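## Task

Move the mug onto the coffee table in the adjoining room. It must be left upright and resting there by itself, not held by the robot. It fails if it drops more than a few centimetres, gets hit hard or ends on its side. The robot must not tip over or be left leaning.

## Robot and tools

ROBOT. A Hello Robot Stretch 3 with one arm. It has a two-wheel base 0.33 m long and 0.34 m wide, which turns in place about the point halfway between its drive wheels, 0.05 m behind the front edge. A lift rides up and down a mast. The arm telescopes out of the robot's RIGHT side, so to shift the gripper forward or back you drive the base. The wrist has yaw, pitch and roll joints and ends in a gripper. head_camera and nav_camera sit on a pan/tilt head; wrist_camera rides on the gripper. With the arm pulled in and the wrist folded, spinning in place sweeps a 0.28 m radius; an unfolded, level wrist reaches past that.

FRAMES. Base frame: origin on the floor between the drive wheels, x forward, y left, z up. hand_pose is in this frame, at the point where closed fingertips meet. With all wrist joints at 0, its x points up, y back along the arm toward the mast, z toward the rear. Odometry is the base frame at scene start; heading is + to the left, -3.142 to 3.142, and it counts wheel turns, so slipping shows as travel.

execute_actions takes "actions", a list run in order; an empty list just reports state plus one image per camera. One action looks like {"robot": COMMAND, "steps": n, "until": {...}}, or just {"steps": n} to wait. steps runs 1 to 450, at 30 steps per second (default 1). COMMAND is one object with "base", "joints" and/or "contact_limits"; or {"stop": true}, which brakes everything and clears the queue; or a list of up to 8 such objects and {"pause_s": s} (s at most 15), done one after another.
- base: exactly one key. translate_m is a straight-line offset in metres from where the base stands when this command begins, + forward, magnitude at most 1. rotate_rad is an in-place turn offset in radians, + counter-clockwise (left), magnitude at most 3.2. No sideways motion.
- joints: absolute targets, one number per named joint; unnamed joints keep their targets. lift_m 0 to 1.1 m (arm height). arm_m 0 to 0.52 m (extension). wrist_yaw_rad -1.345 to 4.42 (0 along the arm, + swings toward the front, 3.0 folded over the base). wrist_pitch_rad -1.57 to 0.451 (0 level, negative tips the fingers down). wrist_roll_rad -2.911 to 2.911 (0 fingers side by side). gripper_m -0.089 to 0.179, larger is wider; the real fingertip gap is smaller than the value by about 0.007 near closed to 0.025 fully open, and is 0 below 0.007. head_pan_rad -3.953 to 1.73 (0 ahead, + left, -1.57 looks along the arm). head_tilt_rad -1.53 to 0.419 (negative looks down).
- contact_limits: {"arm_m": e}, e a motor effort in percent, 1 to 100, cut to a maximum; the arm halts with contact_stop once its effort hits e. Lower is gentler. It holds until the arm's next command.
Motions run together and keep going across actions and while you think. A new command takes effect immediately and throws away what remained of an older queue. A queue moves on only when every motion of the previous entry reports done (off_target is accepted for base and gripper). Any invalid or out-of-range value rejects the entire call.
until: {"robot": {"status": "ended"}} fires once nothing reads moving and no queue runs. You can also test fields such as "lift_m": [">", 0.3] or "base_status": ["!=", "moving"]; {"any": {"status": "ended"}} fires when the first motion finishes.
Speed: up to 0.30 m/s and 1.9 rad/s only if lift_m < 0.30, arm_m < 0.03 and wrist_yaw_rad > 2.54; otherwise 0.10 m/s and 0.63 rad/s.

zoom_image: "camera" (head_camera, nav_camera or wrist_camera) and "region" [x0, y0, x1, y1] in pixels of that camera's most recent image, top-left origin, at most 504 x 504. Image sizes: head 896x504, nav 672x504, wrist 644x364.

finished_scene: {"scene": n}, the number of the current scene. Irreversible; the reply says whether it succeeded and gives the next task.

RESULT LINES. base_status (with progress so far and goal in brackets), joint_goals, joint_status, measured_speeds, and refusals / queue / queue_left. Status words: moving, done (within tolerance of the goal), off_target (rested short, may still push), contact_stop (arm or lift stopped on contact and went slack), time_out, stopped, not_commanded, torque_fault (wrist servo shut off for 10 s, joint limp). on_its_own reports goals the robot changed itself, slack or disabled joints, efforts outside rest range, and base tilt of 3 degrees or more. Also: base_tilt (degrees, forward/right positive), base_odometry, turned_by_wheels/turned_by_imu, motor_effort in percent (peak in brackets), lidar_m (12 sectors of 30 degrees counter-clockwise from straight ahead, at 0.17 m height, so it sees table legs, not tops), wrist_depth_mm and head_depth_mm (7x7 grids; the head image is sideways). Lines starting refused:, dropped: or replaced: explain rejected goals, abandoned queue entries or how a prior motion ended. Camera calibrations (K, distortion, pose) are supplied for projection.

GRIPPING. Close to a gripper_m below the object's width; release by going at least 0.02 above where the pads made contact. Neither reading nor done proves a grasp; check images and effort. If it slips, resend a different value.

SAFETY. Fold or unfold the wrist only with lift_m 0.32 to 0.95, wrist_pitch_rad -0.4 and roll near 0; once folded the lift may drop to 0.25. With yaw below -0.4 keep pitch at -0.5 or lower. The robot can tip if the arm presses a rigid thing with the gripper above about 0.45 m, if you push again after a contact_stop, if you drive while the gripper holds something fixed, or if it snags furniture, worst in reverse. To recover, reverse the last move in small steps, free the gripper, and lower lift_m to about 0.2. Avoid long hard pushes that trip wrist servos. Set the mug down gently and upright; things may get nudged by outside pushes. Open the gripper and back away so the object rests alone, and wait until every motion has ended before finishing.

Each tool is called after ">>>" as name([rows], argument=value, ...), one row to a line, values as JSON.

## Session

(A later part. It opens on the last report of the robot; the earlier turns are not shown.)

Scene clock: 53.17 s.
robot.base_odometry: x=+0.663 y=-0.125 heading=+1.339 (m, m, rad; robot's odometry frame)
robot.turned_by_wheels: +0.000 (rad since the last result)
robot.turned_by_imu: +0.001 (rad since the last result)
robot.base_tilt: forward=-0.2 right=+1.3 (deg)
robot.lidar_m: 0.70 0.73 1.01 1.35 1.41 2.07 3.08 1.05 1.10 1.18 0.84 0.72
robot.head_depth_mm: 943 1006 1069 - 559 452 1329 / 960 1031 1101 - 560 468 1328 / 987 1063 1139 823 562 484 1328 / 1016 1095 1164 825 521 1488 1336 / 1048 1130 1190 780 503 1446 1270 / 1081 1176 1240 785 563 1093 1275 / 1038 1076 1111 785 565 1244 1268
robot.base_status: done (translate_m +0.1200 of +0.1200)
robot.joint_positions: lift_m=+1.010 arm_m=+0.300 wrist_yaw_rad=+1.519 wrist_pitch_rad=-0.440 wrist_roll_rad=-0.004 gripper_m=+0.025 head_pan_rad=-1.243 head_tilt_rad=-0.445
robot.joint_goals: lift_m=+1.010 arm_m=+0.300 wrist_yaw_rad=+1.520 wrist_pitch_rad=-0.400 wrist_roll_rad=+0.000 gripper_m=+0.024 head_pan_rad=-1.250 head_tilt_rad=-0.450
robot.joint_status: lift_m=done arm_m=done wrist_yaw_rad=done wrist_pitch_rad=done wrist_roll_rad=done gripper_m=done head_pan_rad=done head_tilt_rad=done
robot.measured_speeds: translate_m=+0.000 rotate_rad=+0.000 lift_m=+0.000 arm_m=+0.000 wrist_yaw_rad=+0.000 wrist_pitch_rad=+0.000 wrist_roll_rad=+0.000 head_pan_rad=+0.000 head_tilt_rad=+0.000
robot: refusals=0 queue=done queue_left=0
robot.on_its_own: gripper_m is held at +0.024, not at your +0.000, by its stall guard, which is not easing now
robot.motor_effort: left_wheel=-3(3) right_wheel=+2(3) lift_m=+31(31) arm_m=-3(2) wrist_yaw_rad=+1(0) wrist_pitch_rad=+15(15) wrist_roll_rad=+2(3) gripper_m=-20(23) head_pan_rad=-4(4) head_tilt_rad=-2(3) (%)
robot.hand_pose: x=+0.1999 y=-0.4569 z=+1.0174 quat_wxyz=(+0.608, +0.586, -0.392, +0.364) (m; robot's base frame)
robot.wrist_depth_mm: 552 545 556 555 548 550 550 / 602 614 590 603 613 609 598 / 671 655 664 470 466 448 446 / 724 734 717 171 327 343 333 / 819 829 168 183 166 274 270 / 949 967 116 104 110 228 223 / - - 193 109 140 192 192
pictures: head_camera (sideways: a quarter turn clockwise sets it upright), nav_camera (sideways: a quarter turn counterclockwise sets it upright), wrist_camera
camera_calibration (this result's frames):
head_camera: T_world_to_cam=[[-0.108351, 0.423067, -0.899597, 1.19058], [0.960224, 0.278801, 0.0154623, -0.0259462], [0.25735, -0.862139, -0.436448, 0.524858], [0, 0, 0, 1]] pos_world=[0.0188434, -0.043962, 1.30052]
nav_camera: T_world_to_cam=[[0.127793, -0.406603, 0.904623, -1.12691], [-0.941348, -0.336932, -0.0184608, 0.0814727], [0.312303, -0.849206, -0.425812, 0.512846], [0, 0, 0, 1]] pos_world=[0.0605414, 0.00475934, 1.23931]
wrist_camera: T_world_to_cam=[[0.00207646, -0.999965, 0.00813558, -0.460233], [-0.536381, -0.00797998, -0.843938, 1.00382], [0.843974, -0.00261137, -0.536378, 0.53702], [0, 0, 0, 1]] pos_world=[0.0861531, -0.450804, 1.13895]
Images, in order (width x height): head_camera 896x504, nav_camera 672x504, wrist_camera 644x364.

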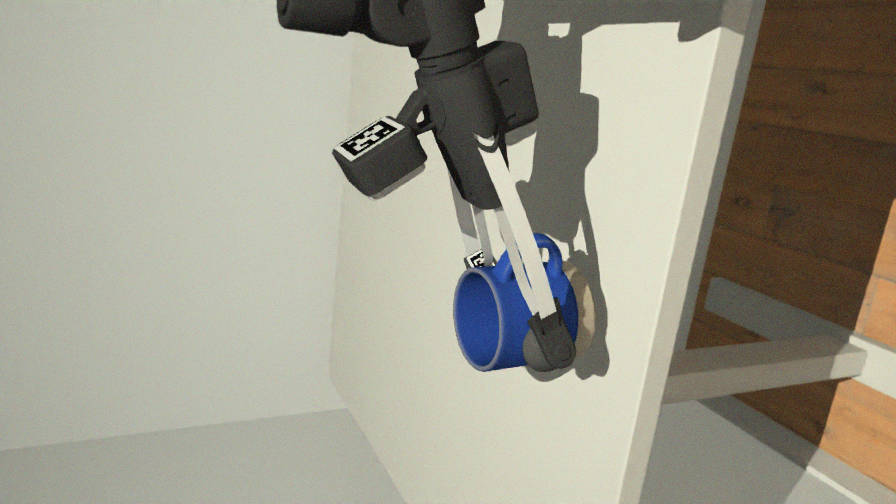

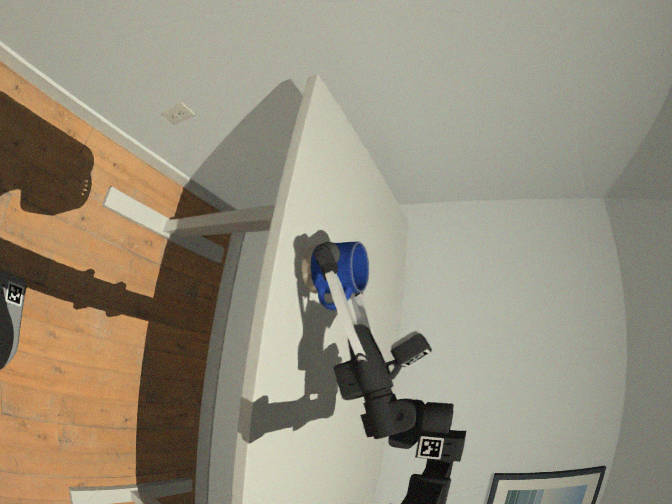

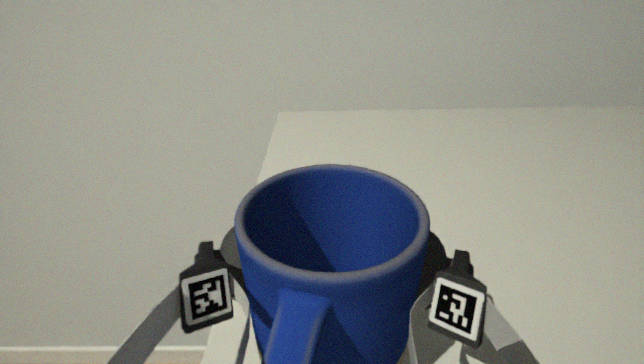

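>>> execute_actions([
  {"robot":{"base":{"translate_m":-0.4},"joints":{"arm_m":0.024,"head_pan_rad":0.0,"head_tilt_rad":-0.9}},"steps":200,"until":{"robot":{"arm_m":["<",0.05]}}},
  {"robot":{"joints":{"lift_m":0.29}},"steps":200,"until":{"robot":{"lift_m":["<",0.93]}}},
  {"robot":{"joints":{"wrist_yaw_rad":3.1}},"steps":200,"until":{"robot":{"wrist_yaw_rad":[">",2.4],"base_status":["!=","moving"]}}},
  {"robot":[{"base":{"rotate_rad":-0.66}},{"base":{"translate_m":-1.0}}],"steps":300,"until":{"robot":{"queue_left":["=",0],"translate_m":["<",-0.7]}}},
  {"robot":[{"base":{"translate_m":-0.95}},{"base":{"rotate_rad":2.22}}],"steps":400,"until":{"robot":{"status":"ended"}}},
])

Scene clock: 74.80 s.
robot.base_odometry: x=-0.714 y=-1.552 heading=+2.899 (m, m, rad; robot's odometry frame)
robot.turned_by_wheels: +1.560 (rad since the last result)
robot.turned_by_imu: +1.555 (rad since the last result)
robot.base_tilt: forward=-0.2 right=+1.2 (deg)
robot.lidar_m: 0.44 0.46 0.62 1.34 1.41 1.91 2.16 1.93 2.51 1.50 0.52 0.46
robot.head_depth_mm: 375 438 528 665 889 1128 1110 / 373 435 523 656 876 1198 1107 / 370 431 517 647 863 1196 1106 / 367 427 512 638 848 1177 1105 / 364 424 506 630 831 1178 1106 / 361 420 501 623 820 1176 1102 / 359 416 496 614 804 1163 1105
robot.base_status: done (rotate_rad +2.2199 of +2.2200)
robot.joint_positions: lift_m=+0.290 arm_m=+0.024 wrist_yaw_rad=+3.099 wrist_pitch_rad=-0.441 wrist_roll_rad=-0.003 gripper_m=+0.025 head_pan_rad=-0.007 head_tilt_rad=-0.890
robot.joint_goals: lift_m=+0.290 arm_m=+0.024 wrist_yaw_rad=+3.100 wrist_pitch_rad=-0.400 wrist_roll_rad=+0.000 gripper_m=+0.024 head_pan_rad=+0.000 head_tilt_rad=-0.900
robot.joint_status: lift_m=done arm_m=done wrist_yaw_rad=done wrist_pitch_rad=done wrist_roll_rad=done gripper_m=done head_pan_rad=done head_tilt_rad=done
robot.measured_speeds: translate_m=+0.000 rotate_rad=+0.000 lift_m=+0.000 arm_m=+0.000 wrist_yaw_rad=+0.000 wrist_pitch_rad=+0.000 wrist_roll_rad=+0.000 head_pan_rad=+0.000 head_tilt_rad=+0.000
robot: refusals=0 queue=done queue_left=0
robot.on_its_own: gripper_m is held at +0.024, not at your +0.000, by its stall guard, which is not easing now
robot.motor_effort: left_wheel=-4(11) right_wheel=+4(14) lift_m=+21(31) arm_m=-2(3) wrist_yaw_rad=+0(1) wrist_pitch_rad=+15(15) wrist_roll_rad=+2(3) gripper_m=-19(19) head_pan_rad=+5(51) head_tilt_rad=-5(33) (%)
robot.hand_pose: x=-0.0117 y=+0.0519 z=+0.2976 quat_wxyz=(+0.170, +0.692, +0.140, +0.688) (m; robot's base frame)
robot.wrist_depth_mm: - - - - - 622 517 / - - - - - 637 526 / - - - - 967 678 532 / 815 802 746 170 738 708 538 / 637 623 166 183 165 632 532 / 530 546 115 103 110 514 493 / 472 - - 108 141 433 436
pictures: head_camera (sideways: a quarter turn clockwise sets it upright), nav_camera (sideways: a quarter turn counterclockwise sets it upright), wrist_camera
camera_calibration (this result's frames):
head_camera: T_world_to_cam=[[-0.780074, 0.0389715, -0.624473, 0.836051], [0.0543036, 0.998509, -0.00552061, 0.00690024], [0.623327, -0.0382176, -0.781027, 0.970871], [0, 0, 0, 1]] pos_world=[0.0466367, -0.0023677, 1.28041]
nav_camera: T_world_to_cam=[[0.773981, -0.0152218, 0.633026, -0.776807], [-0.000442543, -0.999724, -0.0234984, 0.0822791], [0.633208, 0.0179072, -0.773774, 0.963544], [0, 0, 0, 1]] pos_world=[-0.00885382, 0.0531777, 1.23924]
wrist_camera: T_world_to_cam=[[0.999922, 0.0102774, 0.00710062, 0.0144517], [0.0115102, -0.537153, -0.843407, 0.320613], [-0.00485395, 0.843422, -0.537229, 0.277256], [0, 0, 0, 1]] pos_world=[-0.0167951, -0.0617744, 0.419255]
Images, in order (width x height): head_camera 896x504, nav_camera 672x504, wrist_camera 644x364.

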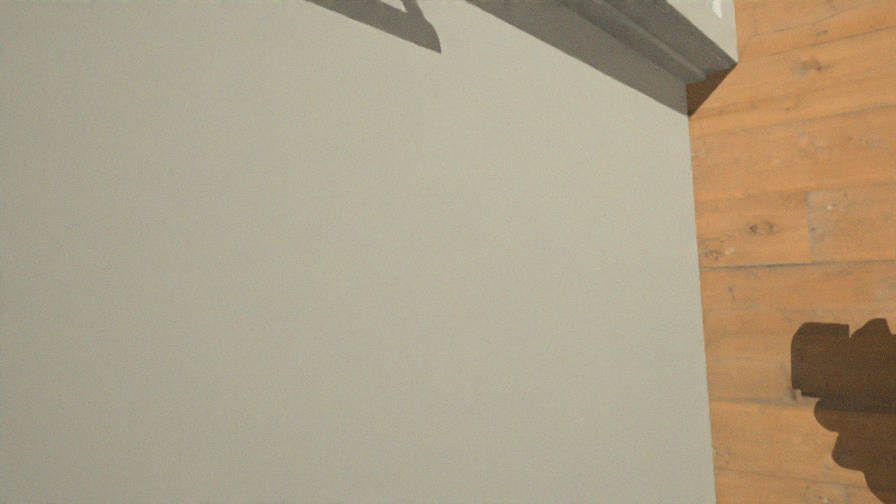

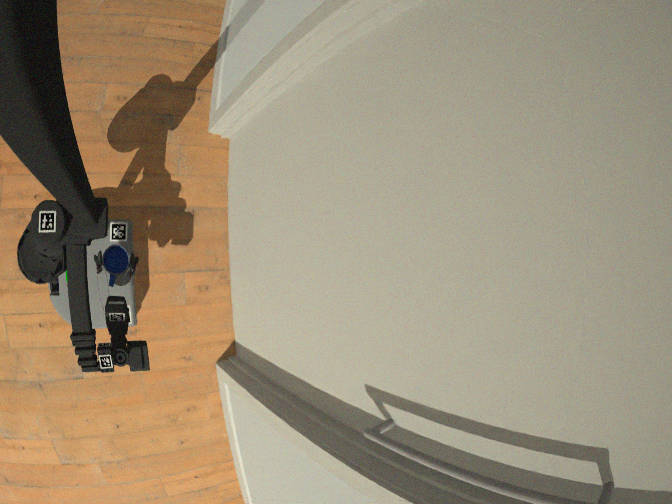

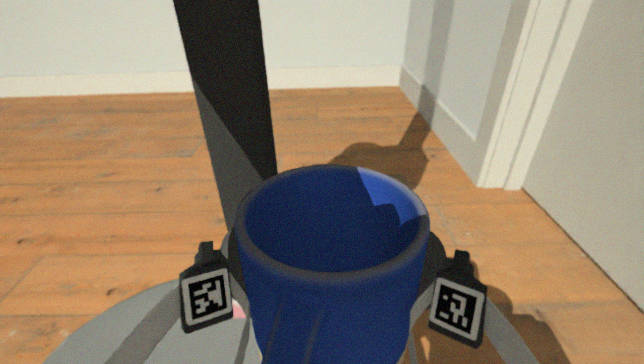

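>>> execute_actions([
  {"robot":[{"base":{"translate_m":0.335},"joints":{"wrist_yaw_rad":3.15,"head_pan_rad":0.6,"head_tilt_rad":-0.9}},{"base":{"rotate_rad":-0.18},"joints":{"lift_m":0.31}},{"base":{"translate_m":0.04}},{"base":{"translate_m":0.11}}],"steps":400,"until":{"robot":{"status":"ended"}}},
])

Scene clock: 88.63 s.
robot.base_odometry: x=-1.175 y=-1.410 heading=+2.720 (m, m, rad; robot's odometry frame)
robot.turned_by_wheels: -0.179 (rad since the last result)
robot.turned_by_imu: -0.017 (rad since the last result)
robot.base_tilt: forward=-0.2 right=+1.3 (deg)
robot.lidar_m: - - 0.15 0.19 1.42 1.90 2.56 2.28 2.51 0.25 0.15 -
robot.head_depth_mm: - - - - - - - / - - - - - - - / - - - - - - - / - - - - - - - / - - - - - - 467 / - - - - - - 1053 / - - - - - 425 1099
robot.base_status: off_target (translate_m +0.1098 of +0.1100)
robot.joint_positions: lift_m=+0.310 arm_m=+0.024 wrist_yaw_rad=+3.150 wrist_pitch_rad=-0.443 wrist_roll_rad=-0.003 gripper_m=+0.025 head_pan_rad=+0.617 head_tilt_rad=-0.919
robot.joint_goals: lift_m=+0.310 arm_m=+0.024 wrist_yaw_rad=+3.150 wrist_pitch_rad=-0.400 wrist_roll_rad=+0.000 gripper_m=+0.024 head_pan_rad=+0.600 head_tilt_rad=-0.900
robot.joint_status: lift_m=done arm_m=done wrist_yaw_rad=done wrist_pitch_rad=done wrist_roll_rad=done gripper_m=done head_pan_rad=done head_tilt_rad=done
robot.measured_speeds: translate_m=+0.000 rotate_rad=+0.000 lift_m=+0.000 arm_m=+0.000 wrist_yaw_rad=+0.000 wrist_pitch_rad=+0.000 wrist_roll_rad=+0.000 head_pan_rad=+0.000 head_tilt_rad=+0.000
robot: refusals=0 queue=done queue_left=0
robot.on_its_own: gripper_m is held at +0.024, not at your +0.000, by its stall guard, which is not easing now; left_wheel is at rest, and its effort (+46) is outside its rest range (-18 to +18)
robot.motor_effort: left_wheel=+46(100) right_wheel=+12(19) lift_m=+27(34) arm_m=-2(3) wrist_yaw_rad=+0(2) wrist_pitch_rad=+16(16) wrist_roll_rad=+2(2) gripper_m=-20(20) head_pan_rad=-11(47) head_tilt_rad=+10(11) (%)
robot.hand_pose: x=-0.0230 y=+0.0520 z=+0.3170 quat_wxyz=(+0.152, +0.688, +0.158, +0.692) (m; robot's base frame)
robot.wrist_depth_mm: - - - 585 279 136 90 / - - - 628 283 136 90 / - - - 691 283 137 90 / 860 837 815 169 220 138 90 / 669 667 169 183 166 138 90 / 569 545 115 104 110 129 91 / 465 - - 108 140 125 91
pictures: head_camera (sideways: a quarter turn clockwise sets it upright), nav_camera (sideways: a quarter turn counterclockwise sets it upright), wrist_camera
camera_calibration (this result's frames):
head_camera: T_world_to_cam=[[-0.670871, -0.434284, -0.601106, 0.804941], [-0.539027, 0.84226, -0.00692348, 0.0123457], [0.509294, 0.319368, -0.799139, 0.995116], [0, 0, 0, 1]] pos_world=[0.0398593, 0.0213662, 1.27918]
nav_camera: T_world_to_cam=[[0.652268, 0.450157, 0.609841, -0.745856], [0.582745, -0.81231, -0.023677, 0.0789533], [0.484721, 0.370825, -0.79217, 0.988369], [0, 0, 0, 1]] pos_world=[-0.0385953, 0.0333743, 1.23968]
wrist_camera: T_world_to_cam=[[0.998087, 0.0614273, 0.00700256, 0.0229737], [0.0389672, -0.537092, -0.842623, 0.337521], [-0.0479991, 0.841284, -0.538458, 0.287056], [0, 0, 0, 1]] pos_world=[-0.0223036, -0.0616277, 0.43881]
Images, in order (width x height): head_camera 896x504, nav_camera 672x504, wrist_camera 644x364.

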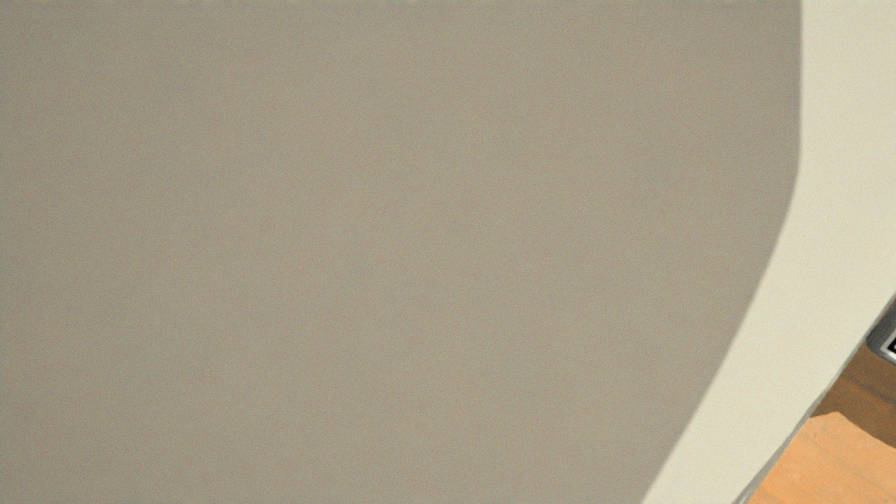

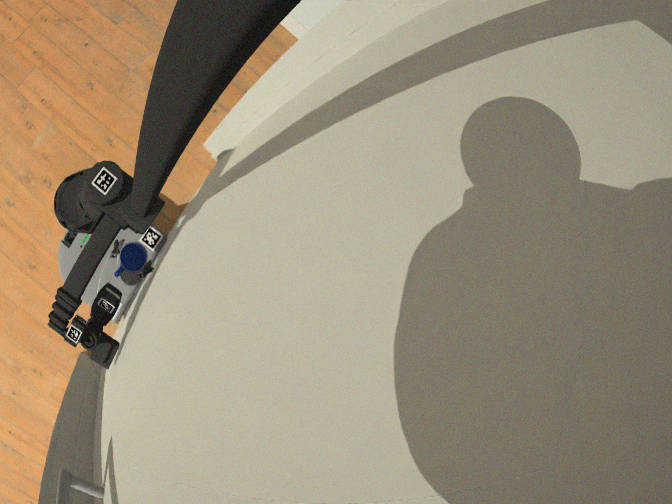

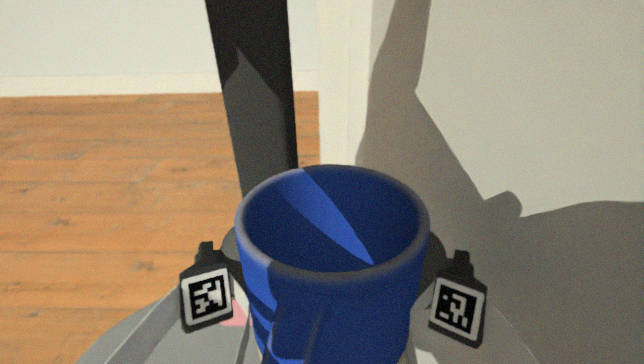

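>>> execute_actions([
  {"robot":[{"base":{"translate_m":-0.3},"joints":{"lift_m":0.29}},{"base":{"rotate_rad":-3.12},"joints":{"head_pan_rad":-3.0,"head_tilt_rad":-1.0}}],"steps":400,"until":{"robot":{"status":"ended"}}},
])

Scene clock: 106.13 s.
robot.base_odometry: x=-0.902 y=-1.533 heading=-0.401 (m, m, rad; robot's odometry frame)
robot.turned_by_wheels: -3.121 (rad since the last result)
robot.turned_by_imu: -3.126 (rad since the last result)
robot.base_tilt: forward=-0.1 right=+1.3 (deg)
robot.lidar_m: 2.25 2.01 2.49 1.08 0.47 0.37 0.36 0.37 0.50 1.07 1.41 1.93
robot.head_depth_mm: 305 360 441 566 793 1144 1059 / 308 364 446 578 812 1156 - / 311 369 453 587 835 - - / 314 373 459 597 856 1216 819 / 317 377 466 609 881 1206 - / 320 382 472 622 906 1210 - / 324 387 481 636 933 1197 1099
robot.base_status: done (rotate_rad -3.1199 of -3.1200)
robot.joint_positions: lift_m=+0.290 arm_m=+0.024 wrist_yaw_rad=+3.150 wrist_pitch_rad=-0.443 wrist_roll_rad=-0.003 gripper_m=+0.025 head_pan_rad=-2.994 head_tilt_rad=-0.988
robot.joint_goals: lift_m=+0.290 arm_m=+0.024 wrist_yaw_rad=+3.150 wrist_pitch_rad=-0.400 wrist_roll_rad=+0.000 gripper_m=+0.024 head_pan_rad=-3.000 head_tilt_rad=-1.000
robot.joint_status: lift_m=done arm_m=done wrist_yaw_rad=done wrist_pitch_rad=done wrist_roll_rad=done gripper_m=done head_pan_rad=done head_tilt_rad=done
robot.measured_speeds: translate_m=+0.000 rotate_rad=+0.000 lift_m=+0.000 arm_m=+0.000 wrist_yaw_rad=+0.000 wrist_pitch_rad=+0.000 wrist_roll_rad=+0.000 head_pan_rad=+0.000 head_tilt_rad=+0.000
robot: refusals=0 queue=done queue_left=0
robot.on_its_own: gripper_m is held at +0.024, not at your +0.000, by its stall guard, which is not easing now
robot.motor_effort: left_wheel=+3(46) right_wheel=-4(11) lift_m=+22(28) arm_m=-3(3) wrist_yaw_rad=+1(0) wrist_pitch_rad=+16(16) wrist_roll_rad=+2(2) gripper_m=-20(19) head_pan_rad=-4(52) head_tilt_rad=-7(18) (%)
robot.hand_pose: x=-0.0230 y=+0.0519 z=+0.2973 quat_wxyz=(+0.152, +0.688, +0.158, +0.692) (m; robot's base frame)
robot.wrist_depth_mm: 387 419 590 - - - - / 386 457 618 - - - - / 392 475 632 - - - - / 389 522 588 170 729 777 756 / 393 546 167 184 166 626 607 / 389 514 116 104 110 512 506 / 373 - - 108 141 433 433
pictures: head_camera (sideways: a quarter turn clockwise sets it upright), nav_camera (sideways: a quarter turn counterclockwise sets it upright), wrist_camera
camera_calibration (this result's frames):
head_camera: T_world_to_cam=[[0.833791, 0.0903459, -0.544638, 0.722195], [0.101153, -0.994819, -0.0101675, 0.0126633], [-0.542735, -0.046614, -0.83861, 1.05285], [0, 0, 0, 1]] pos_world=[-0.0320243, -0.00357236, 1.27639]
nav_camera: T_world_to_cam=[[-0.82497, -0.113, 0.553765, -0.663788], [-0.151473, 0.98817, -0.0240125, 0.0838667], [-0.5445, -0.10369, -0.832327, 1.04685], [0, 0, 0, 1]] pos_world=[0.0351103, -0.0493345, 1.24092]
wrist_camera: T_world_to_cam=[[0.998087, 0.0614242, 0.00699552, 0.0231171], [0.0389596, -0.537092, -0.842623, 0.320882], [-0.0480003, 0.841284, -0.538458, 0.276482], [0, 0, 0, 1]] pos_world=[-0.0223031, -0.0616769, 0.419095]
Images, in order (width x height): head_camera 896x504, nav_camera 672x504, wrist_camera 644x364.

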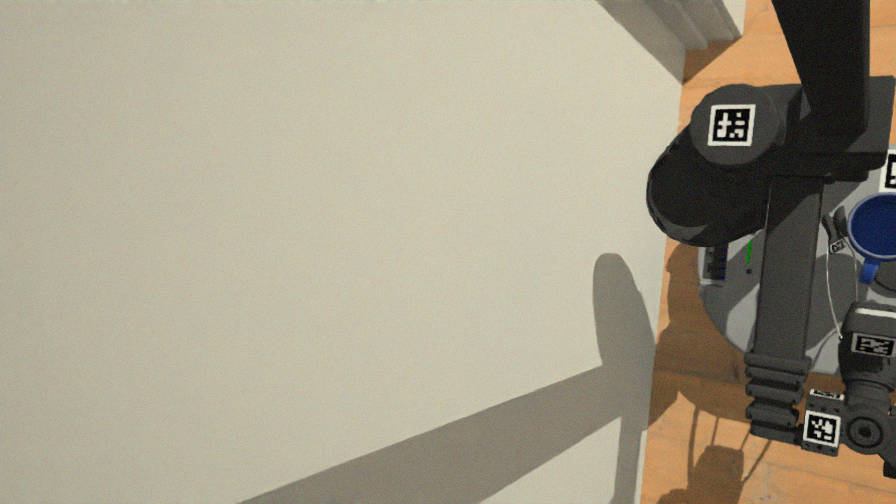

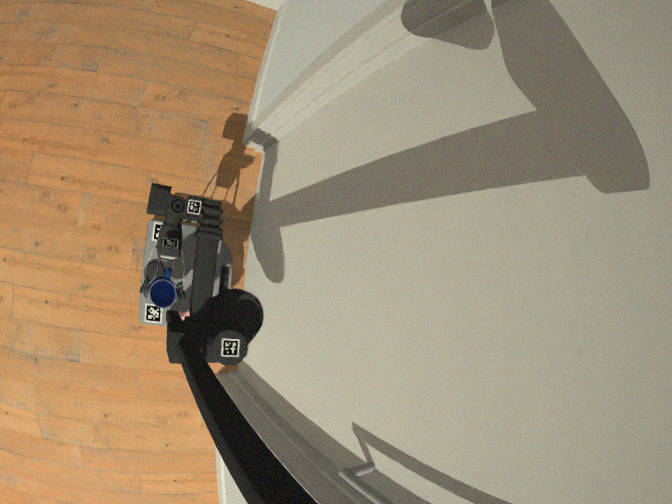

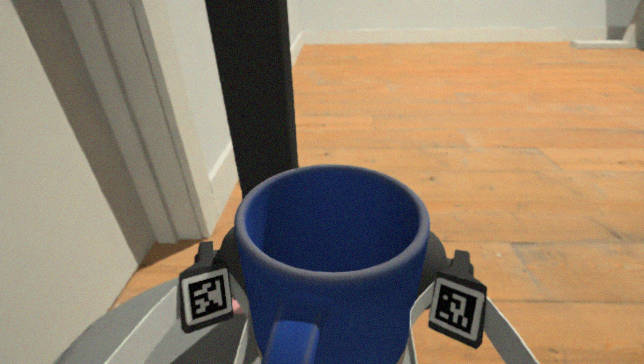

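>>> execute_actions([
  {"robot":[{"base":{"rotate_rad":-0.15},"joints":{"lift_m":0.305}},{"base":{"translate_m":-0.13}}],"steps":150,"until":{"robot":{"status":"ended"}}},
])

Scene clock: 116.87 s.
robot.base_odometry: x=-1.013 y=-1.465 heading=-0.551 (m, m, rad; robot's odometry frame)
robot.turned_by_wheels: -0.150 (rad since the last result)
robot.turned_by_imu: -0.148 (rad since the last result)
robot.base_tilt: forward=-0.3 right=+1.2 (deg)
robot.lidar_m: 2.38 2.12 2.61 1.37 0.40 0.35 0.30 0.30 0.34 0.58 1.40 1.73
robot.head_depth_mm: 294 341 430 580 890 999 1074 / 291 332 416 555 833 1220 - / 287 325 403 533 784 - - / - 317 392 511 740 1049 835 / - 309 380 491 698 1046 - / - 303 369 473 664 1057 - / - 300 359 457 632 1010 1094
robot.base_status: done (translate_m -0.1300 of -0.1300)
robot.joint_positions: lift_m=+0.305 arm_m=+0.024 wrist_yaw_rad=+3.150 wrist_pitch_rad=-0.443 wrist_roll_rad=-0.003 gripper_m=+0.025 head_pan_rad=-2.994 head_tilt_rad=-0.992
robot.joint_goals: lift_m=+0.305 arm_m=+0.024 wrist_yaw_rad=+3.150 wrist_pitch_rad=-0.400 wrist_roll_rad=+0.000 gripper_m=+0.024 head_pan_rad=-3.000 head_tilt_rad=-1.000
robot.joint_status: lift_m=done arm_m=done wrist_yaw_rad=done wrist_pitch_rad=done wrist_roll_rad=done gripper_m=done head_pan_rad=done head_tilt_rad=done
robot.measured_speeds: translate_m=+0.000 rotate_rad=+0.000 lift_m=+0.000 arm_m=+0.000 wrist_yaw_rad=+0.000 wrist_pitch_rad=+0.000 wrist_roll_rad=+0.000 head_pan_rad=+0.000 head_tilt_rad=+0.000
robot: refusals=0 queue=done queue_left=0
robot.on_its_own: gripper_m is held at +0.024, not at your +0.000, by its stall guard, which is not easing now
robot.motor_effort: left_wheel=-1(86) right_wheel=+0(68) lift_m=+29(32) arm_m=-2(3) wrist_yaw_rad=-2(2) wrist_pitch_rad=+16(16) wrist_roll_rad=+2(2) gripper_m=-20(21) head_pan_rad=-4(4) head_tilt_rad=-4(6) (%)
robot.hand_pose: x=-0.0232 y=+0.0519 z=+0.3118 quat_wxyz=(+0.152, +0.688, +0.159, +0.692) (m; robot's base frame)
robot.wrist_depth_mm: - 355 394 - - - - / - 386 410 - - - - / - 424 454 - - - - / 413 497 488 170 756 802 777 / 420 595 168 183 166 645 629 / 405 539 116 104 110 537 522 / 384 - - 108 140 446 453
pictures: head_camera (sideways: a quarter turn clockwise sets it upright), nav_camera (sideways: a quarter turn counterclockwise sets it upright), wrist_camera
camera_calibration (this result's frames):
head_camera: T_world_to_cam=[[0.835671, 0.0901336, -0.541784, 0.718465], [0.10061, -0.994872, -0.0103264, 0.0128733], [-0.539936, -0.0458793, -0.840454, 1.05523], [0, 0, 0, 1]] pos_world=[-0.0319404, -0.00353746, 1.27626]
nav_camera: T_world_to_cam=[[-0.826894, -0.112797, 0.550929, -0.660082], [-0.150818, 0.988269, -0.0240261, 0.0838803], [-0.541756, -0.102957, -0.834206, 1.04928], [0, 0, 0, 1]] pos_world=[0.0352867, -0.0493209, 1.24099]
wrist_camera: T_world_to_cam=[[0.998052, 0.062009, 0.00684692, 0.0231726], [0.0391809, -0.537626, -0.842273, 0.333037], [-0.0485474, 0.8409, -0.539008, 0.284515], [0, 0, 0, 1]] pos_world=[-0.0223637, -0.0616367, 0.433706]
Images, in order (width x height): head_camera 896x504, nav_camera 672x504, wrist_camera 644x364.

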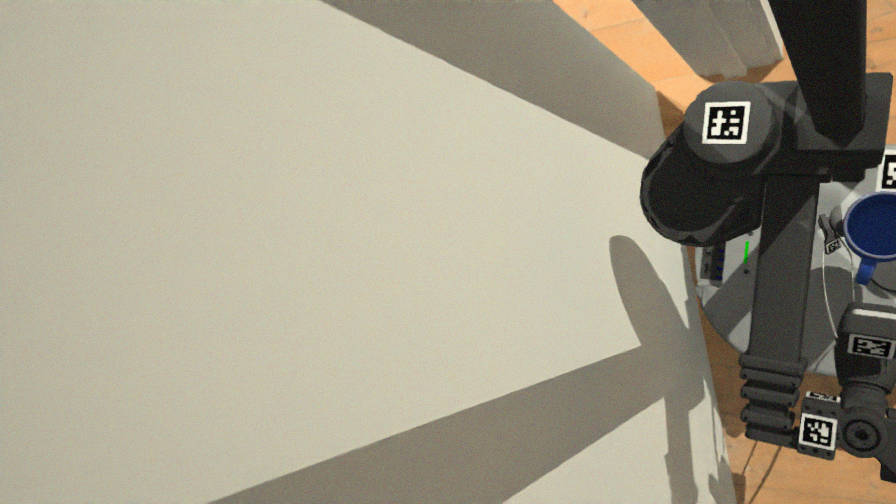

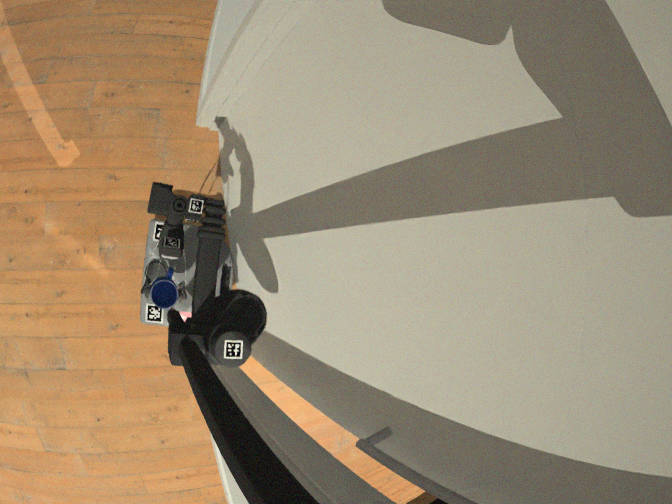

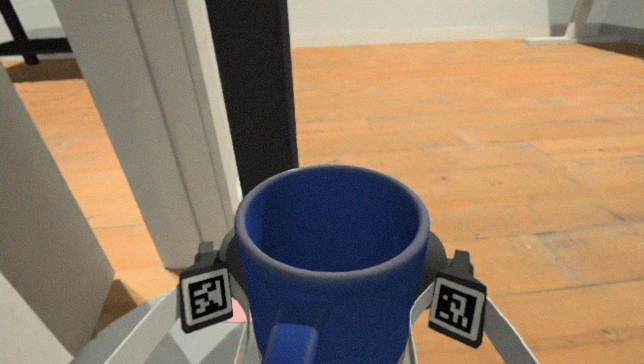

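>>> execute_actions([
  {"robot":{"base":{"translate_m":-0.45},"joints":{"wrist_yaw_rad":3.0,"head_pan_rad":-2.3,"head_tilt_rad":-1.0}},"steps":20},
  {"robot":{"joints":{"arm_m":0.002}},"steps":250,"until":{"robot":{"status":"ended"}}},
])

Scene clock: 127.10 s.
robot.base_odometry: x=-1.396 y=-1.229 heading=-0.551 (m, m, rad; robot's odometry frame)
robot.turned_by_wheels: +0.000 (rad since the last result)
robot.turned_by_imu: +0.001 (rad since the last result)
robot.base_tilt: forward=-0.2 right=+1.4 (deg)
robot.lidar_m: 2.83 2.51 0.34 0.45 2.02 2.03 0.30 0.25 0.24 0.27 0.43 1.81
robot.head_depth_mm: - - 314 416 617 1187 - / - - 310 408 600 1012 - / - - 310 401 583 947 - / - - 305 393 566 836 - / - - 306 385 551 837 - / - - 302 378 538 921 1080 / - - 299 372 524 888 1086
robot.base_status: done (translate_m -0.4500 of -0.4500)
robot.joint_positions: lift_m=+0.305 arm_m=+0.002 wrist_yaw_rad=+3.000 wrist_pitch_rad=-0.443 wrist_roll_rad=-0.003 gripper_m=+0.025 head_pan_rad=-2.306 head_tilt_rad=-0.992
robot.joint_goals: lift_m=+0.305 arm_m=+0.002 wrist_yaw_rad=+3.000 wrist_pitch_rad=-0.400 wrist_roll_rad=+0.000 gripper_m=+0.024 head_pan_rad=-2.300 head_tilt_rad=-1.000
robot.joint_status: lift_m=done arm_m=done wrist_yaw_rad=done wrist_pitch_rad=done wrist_roll_rad=done gripper_m=done head_pan_rad=done head_tilt_rad=done
robot.measured_speeds: translate_m=+0.000 rotate_rad=+0.000 lift_m=+0.000 arm_m=+0.000 wrist_yaw_rad=+0.000 wrist_pitch_rad=+0.000 wrist_roll_rad=+0.000 head_pan_rad=+0.000 head_tilt_rad=+0.000
robot: refusals=0 queue=done queue_left=0
robot.on_its_own: gripper_m is held at +0.024, not at your +0.000, by its stall guard, which is not easing now
robot.motor_effort: left_wheel=-1(31) right_wheel=+1(29) lift_m=+29(29) arm_m=-2(2) wrist_yaw_rad=+0(4) wrist_pitch_rad=+16(16) wrist_roll_rad=+2(2) gripper_m=-19(20) head_pan_rad=+4(53) head_tilt_rad=-4(4) (%)
robot.hand_pose: x=+0.0100 y=+0.0716 z=+0.3118 quat_wxyz=(+0.204, +0.698, +0.107, +0.678) (m; robot's base frame)
robot.wrist_depth_mm: - - - 700 344 370 - / - - - 757 376 - - / - - - 839 413 980 - / 838 841 815 169 426 804 793 / 669 666 150 183 166 634 633 / 549 541 114 104 109 532 518 / 474 - - 108 141 444 453
pictures: head_camera (sideways: a quarter turn clockwise sets it upright), nav_camera (sideways: a quarter turn counterclockwise sets it upright), wrist_camera
camera_calibration (this result's frames):
head_camera: T_world_to_cam=[[0.588611, 0.600217, -0.54155, 0.719668], [0.709259, -0.704873, -0.0103394, 0.0091775], [-0.387929, -0.378013, -0.840605, 1.0545], [0, 0, 0, 1]] pos_world=[-0.0210435, -0.026875, 1.27625]
nav_camera: T_world_to_cam=[[-0.567445, -0.61216, 0.550696, -0.661362], [-0.743857, 0.667907, -0.0240272, 0.0874993], [-0.353105, -0.423273, -0.83436, 1.04833], [0, 0, 0, 1]] pos_world=[0.0599714, -0.0195708, 1.241]
wrist_camera: T_world_to_cam=[[0.996078, -0.0882287, 0.006725, -0.000315034], [-0.041923, -0.537495, -0.842224, 0.343095], [0.077923, 0.838639, -0.539085, 0.268474], [0, 0, 0, 1]] pos_world=[-0.00622297, -0.040769, 0.433695]
Images, in order (width x height): head_camera 896x504, nav_camera 672x504, wrist_camera 644x364.

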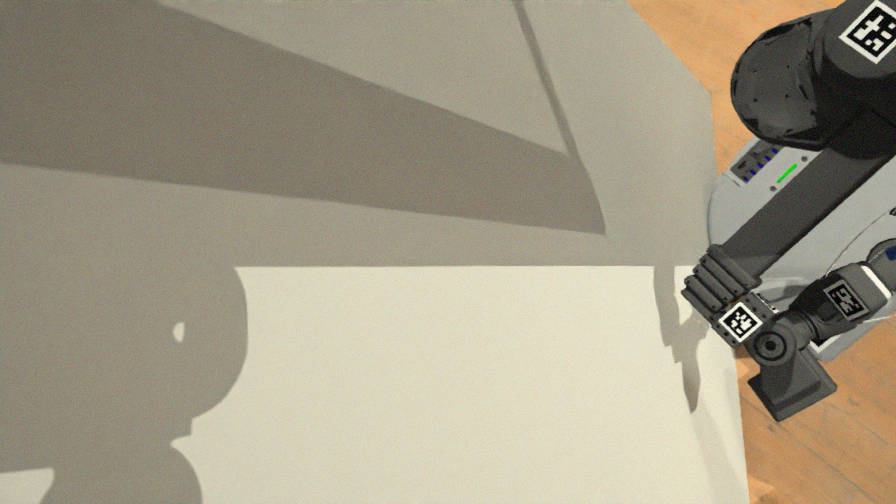

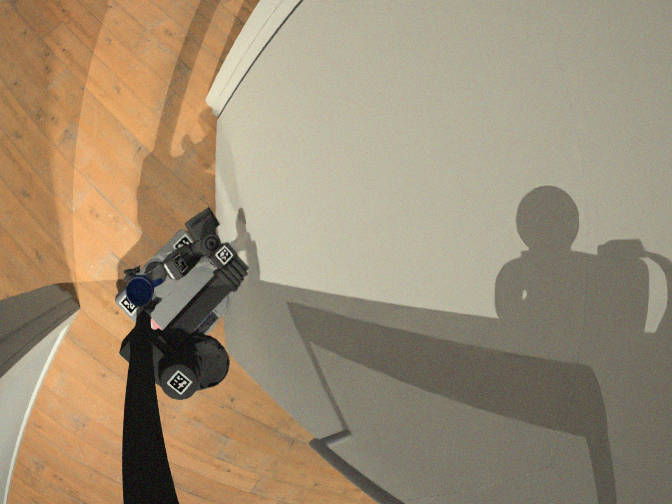

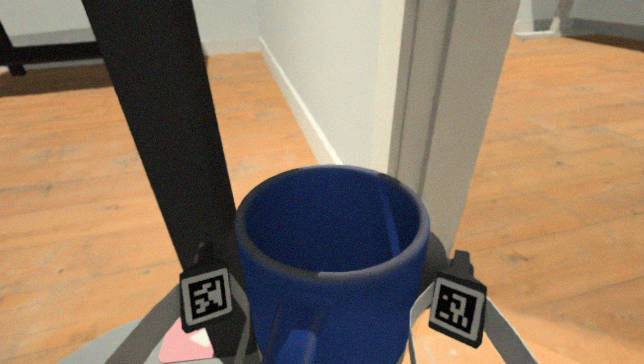

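>>> execute_actions([
  {"robot":[{"base":{"rotate_rad":-0.8},"joints":{"head_pan_rad":-3.4,"head_tilt_rad":-0.6}},{"base":{"translate_m":-0.7},"joints":{"lift_m":0.29}}],"steps":300,"until":{"robot":{"status":"ended"}}},
])

Scene clock: 136.30 s.
robot.base_odometry: x=-1.549 y=-0.546 heading=-1.351 (m, m, rad; robot's odometry frame)
robot.turned_by_wheels: -0.800 (rad since the last result)
robot.turned_by_imu: -0.804 (rad since the last result)
robot.base_tilt: forward=-0.2 right=+1.4 (deg)
robot.lidar_m: 0.88 0.60 0.59 0.63 0.92 1.09 1.32 1.57 1.54 1.65 2.06 0.48
robot.head_depth_mm: 1410 1546 1702 1549 1631 1421 1212 / 1450 1598 1748 1429 1580 1426 1208 / 1499 1647 1805 1423 1622 1423 1213 / 1544 1711 1861 1481 1626 1421 1212 / 1588 1757 1875 1545 1680 1434 1217 / 1632 1836 2048 1554 1669 1419 1214 / 1686 1906 2167 2181 1728 1424 1210
robot.base_status: done (translate_m -0.7000 of -0.7000)
robot.joint_positions: lift_m=+0.290 arm_m=+0.002 wrist_yaw_rad=+3.000 wrist_pitch_rad=-0.443 wrist_roll_rad=-0.003 gripper_m=+0.025 head_pan_rad=-3.393 head_tilt_rad=-0.605
robot.joint_goals: lift_m=+0.290 arm_m=+0.002 wrist_yaw_rad=+3.000 wrist_pitch_rad=-0.400 wrist_roll_rad=+0.000 gripper_m=+0.024 head_pan_rad=-3.400 head_tilt_rad=-0.600
robot.joint_status: lift_m=done arm_m=done wrist_yaw_rad=done wrist_pitch_rad=done wrist_roll_rad=done gripper_m=done head_pan_rad=done head_tilt_rad=done
robot.measured_speeds: translate_m=+0.000 rotate_rad=+0.000 lift_m=+0.000 arm_m=+0.000 wrist_yaw_rad=+0.000 wrist_pitch_rad=+0.000 wrist_roll_rad=+0.000 head_pan_rad=+0.000 head_tilt_rad=+0.000
robot: refusals=0 queue=done queue_left=0
robot.on_its_own: gripper_m is held at +0.024, not at your +0.000, by its stall guard, which is not easing now
robot.motor_effort: left_wheel=+3(8) right_wheel=-2(11) lift_m=+21(28) arm_m=-2(2) wrist_yaw_rad=+0(2) wrist_pitch_rad=+16(16) wrist_roll_rad=+2(2) gripper_m=-20(20) head_pan_rad=-4(54) head_tilt_rad=+3(30) (%)
robot.hand_pose: x=+0.0100 y=+0.0716 z=+0.2971 quat_wxyz=(+0.204, +0.698, +0.107, +0.678) (m; robot's base frame)
robot.wrist_depth_mm: - - 774 655 579 507 460 / - - 815 704 617 535 470 / - - 882 802 677 579 509 / 803 802 772 171 680 630 547 / 640 624 149 183 166 610 587 / 523 537 114 104 110 518 505 / 471 - - 108 140 429 432
pictures: head_camera (sideways: a quarter turn clockwise sets it upright), nav_camera (sideways: a quarter turn counterclockwise sets it upright), wrist_camera
camera_calibration (this result's frames):
head_camera: T_world_to_cam=[[0.547261, -0.175332, -0.818391, 1.08068], [-0.294184, -0.955715, 0.00802959, -0.0086153], [-0.783556, 0.236364, -0.574606, 0.710968], [0, 0, 0, 1]] pos_world=[-0.0368671, 0.0131973, 1.29302]
nav_camera: T_world_to_cam=[[-0.545021, 0.150279, 0.824844, -1.01876], [0.23643, 0.971427, -0.0207623, 0.0772804], [-0.804396, 0.183702, -0.564978, 0.700734], [0, 0, 0, 1]] pos_world=[-0.00984921, -0.0507004, 1.23782]
wrist_camera: T_world_to_cam=[[0.996077, -0.0882297, 0.00672295, -0.000215602], [-0.0419252, -0.537494, -0.842224, 0.33074], [0.0779228, 0.838639, -0.539085, 0.260565], [0, 0, 0, 1]] pos_world=[-0.00622283, -0.040768, 0.419025]
Images, in order (width x height): head_camera 896x504, nav_camera 672x504, wrist_camera 644x364.

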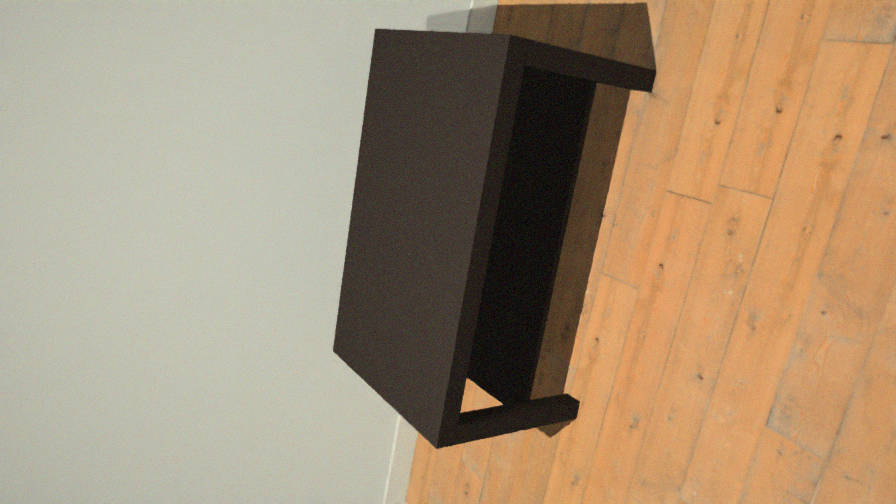

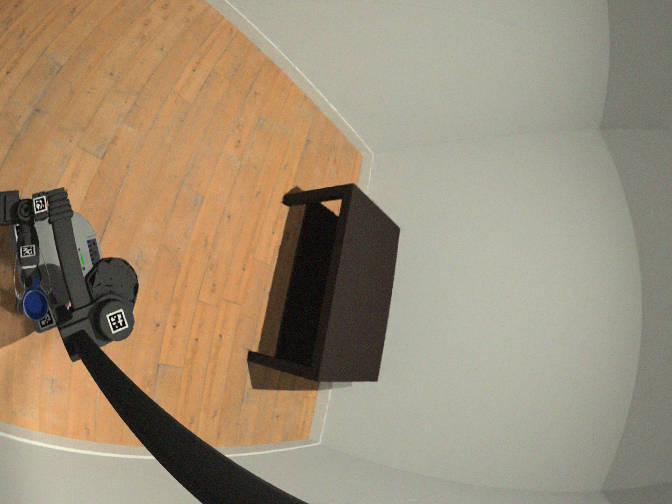

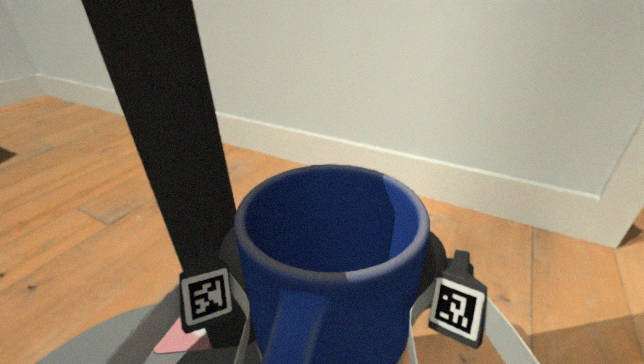

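>>> execute_actions([
  {"robot":[{"base":{"translate_m":-0.72},"joints":{"head_pan_rad":-1.57,"head_tilt_rad":-0.9}},{"base":{"rotate_rad":-2.19}}],"steps":400,"until":{"robot":{"rotate_rad":["<",-1.85],"queue_left":["=",0]}}},
  {"robot":{"joints":{"lift_m":0.56}},"steps":100,"until":{"robot":{"lift_m":[">",0.34]}}},
  {"robot":{"joints":{"wrist_yaw_rad":0.0}},"steps":200,"until":{"robot":{"lift_m":[">",0.55]}}},
  {"robot":{"joints":{"arm_m":0.2}},"steps":200,"until":{"robot":{"status":"ended"}}},
])

Scene clock: 151.00 s.
robot.base_odometry: x=-1.706 y=+0.156 heading=+2.743 (m, m, rad; robot's odometry frame)
robot.turned_by_wheels: -2.190 (rad since the last result)
robot.turned_by_imu: -2.192 (rad since the last result)
robot.base_tilt: forward=-0.2 right=+1.4 (deg)
robot.lidar_m: 1.13 1.17 1.61 2.61 2.71 1.04 1.00 0.70 0.68 1.16 0.59 1.17
robot.head_depth_mm: 1054 1221 1231 1050 1131 1244 1109 / 1049 1225 1231 1048 966 1260 - / 1040 1209 1234 1055 - 1236 1122 / 1035 1200 1227 1066 - 1239 1123 / 1030 1199 1229 1042 962 1233 1106 / 1025 1191 1217 1043 959 1228 1104 / 1018 1183 1225 1040 957 1215 1106
robot.base_status: done (rotate_rad -2.1899 of -2.1900)
robot.joint_positions: lift_m=+0.560 arm_m=+0.200 wrist_yaw_rad=+0.001 wrist_pitch_rad=-0.443 wrist_roll_rad=-0.003 gripper_m=+0.025 head_pan_rad=-1.577 head_tilt_rad=-0.889
robot.joint_goals: lift_m=+0.560 arm_m=+0.200 wrist_yaw_rad=+0.000 wrist_pitch_rad=-0.400 wrist_roll_rad=+0.000 gripper_m=+0.024 head_pan_rad=-1.570 head_tilt_rad=-0.900
robot.joint_status: lift_m=done arm_m=done wrist_yaw_rad=done wrist_pitch_rad=done wrist_roll_rad=done gripper_m=done head_pan_rad=done head_tilt_rad=done
robot.measured_speeds: translate_m=+0.000 rotate_rad=+0.000 lift_m=+0.000 arm_m=+0.000 wrist_yaw_rad=+0.000 wrist_pitch_rad=+0.000 wrist_roll_rad=+0.000 head_pan_rad=+0.000 head_tilt_rad=+0.000
robot: refusals=0 queue=done queue_left=0
robot.on_its_own: gripper_m is held at +0.024, not at your +0.000, by its stall guard, which is not easing now
robot.motor_effort: left_wheel=+2(13) right_wheel=-3(10) lift_m=+31(32) arm_m=+3(4) wrist_yaw_rad=-1(5) wrist_pitch_rad=+16(16) wrist_roll_rad=+2(2) gripper_m=-20(20) head_pan_rad=+5(50) head_tilt_rad=-5(27) (%)
robot.hand_pose: x=-0.0212 y=-0.5657 z=+0.5667 quat_wxyz=(+0.691, +0.156, -0.688, -0.155) (m; robot's base frame)
robot.wrist_depth_mm: 677 666 652 637 646 648 634 / 737 730 717 730 702 702 694 / 800 609 595 601 583 580 621 / 468 453 452 170 419 430 431 / 360 358 168 183 165 345 342 / 297 294 115 104 110 291 284 / 253 255 242 109 140 243 246
pictures: head_camera (sideways: a quarter turn clockwise sets it upright), nav_camera (sideways: a quarter turn counterclockwise sets it upright), wrist_camera
camera_calibration (this result's frames):
head_camera: T_world_to_cam=[[0.0381554, 0.779916, -0.62472, 0.831381], [0.998565, -0.0532622, -0.00550558, 0.00112066], [-0.0375679, -0.623613, -0.78083, 0.974646], [0, 0, 0, 1]] pos_world=[0.00377463, -0.040546, 1.28042]
nav_camera: T_world_to_cam=[[-0.0144121, -0.773796, 0.633271, -0.772317], [-0.999724, -0.000609284, -0.0234963, 0.0883722], [0.0185672, -0.633434, -0.773574, 0.967032], [0, 0, 0, 1]] pos_world=[0.059262, 0.0149896, 1.23923]
wrist_camera: T_world_to_cam=[[-0.998482, -0.0546679, 0.00670831, -0.0505081], [-0.0351135, 0.537982, -0.842225, 0.822477], [0.0424338, -0.841182, -0.539085, -0.0082758], [0, 0, 0, 1]] pos_world=[-0.0212002, -0.4522, 0.688588]
Images, in order (width x height): head_camera 896x504, nav_camera 672x504, wrist_camera 644x364.

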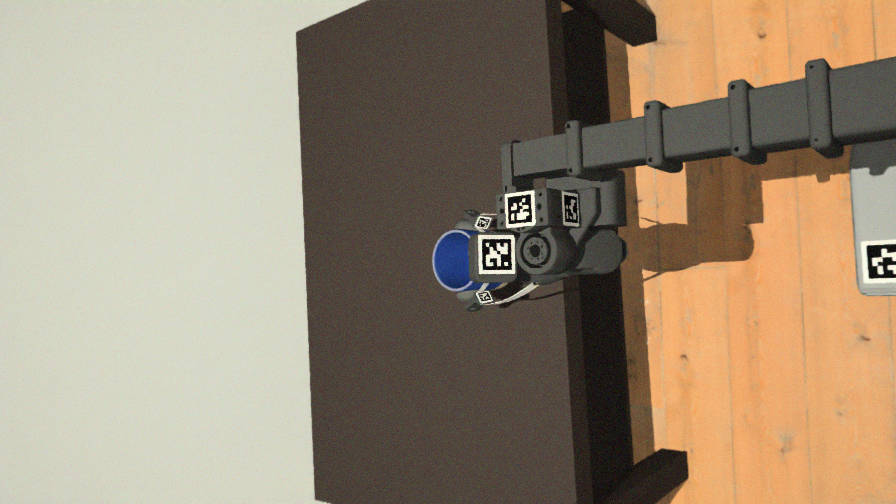

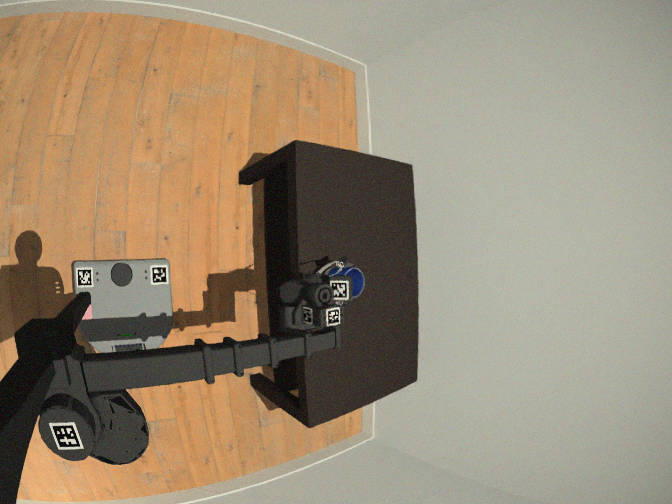

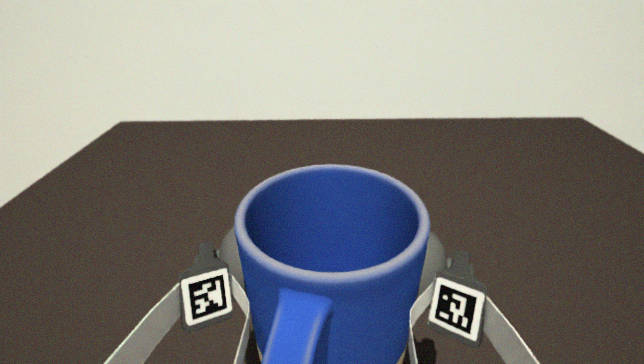

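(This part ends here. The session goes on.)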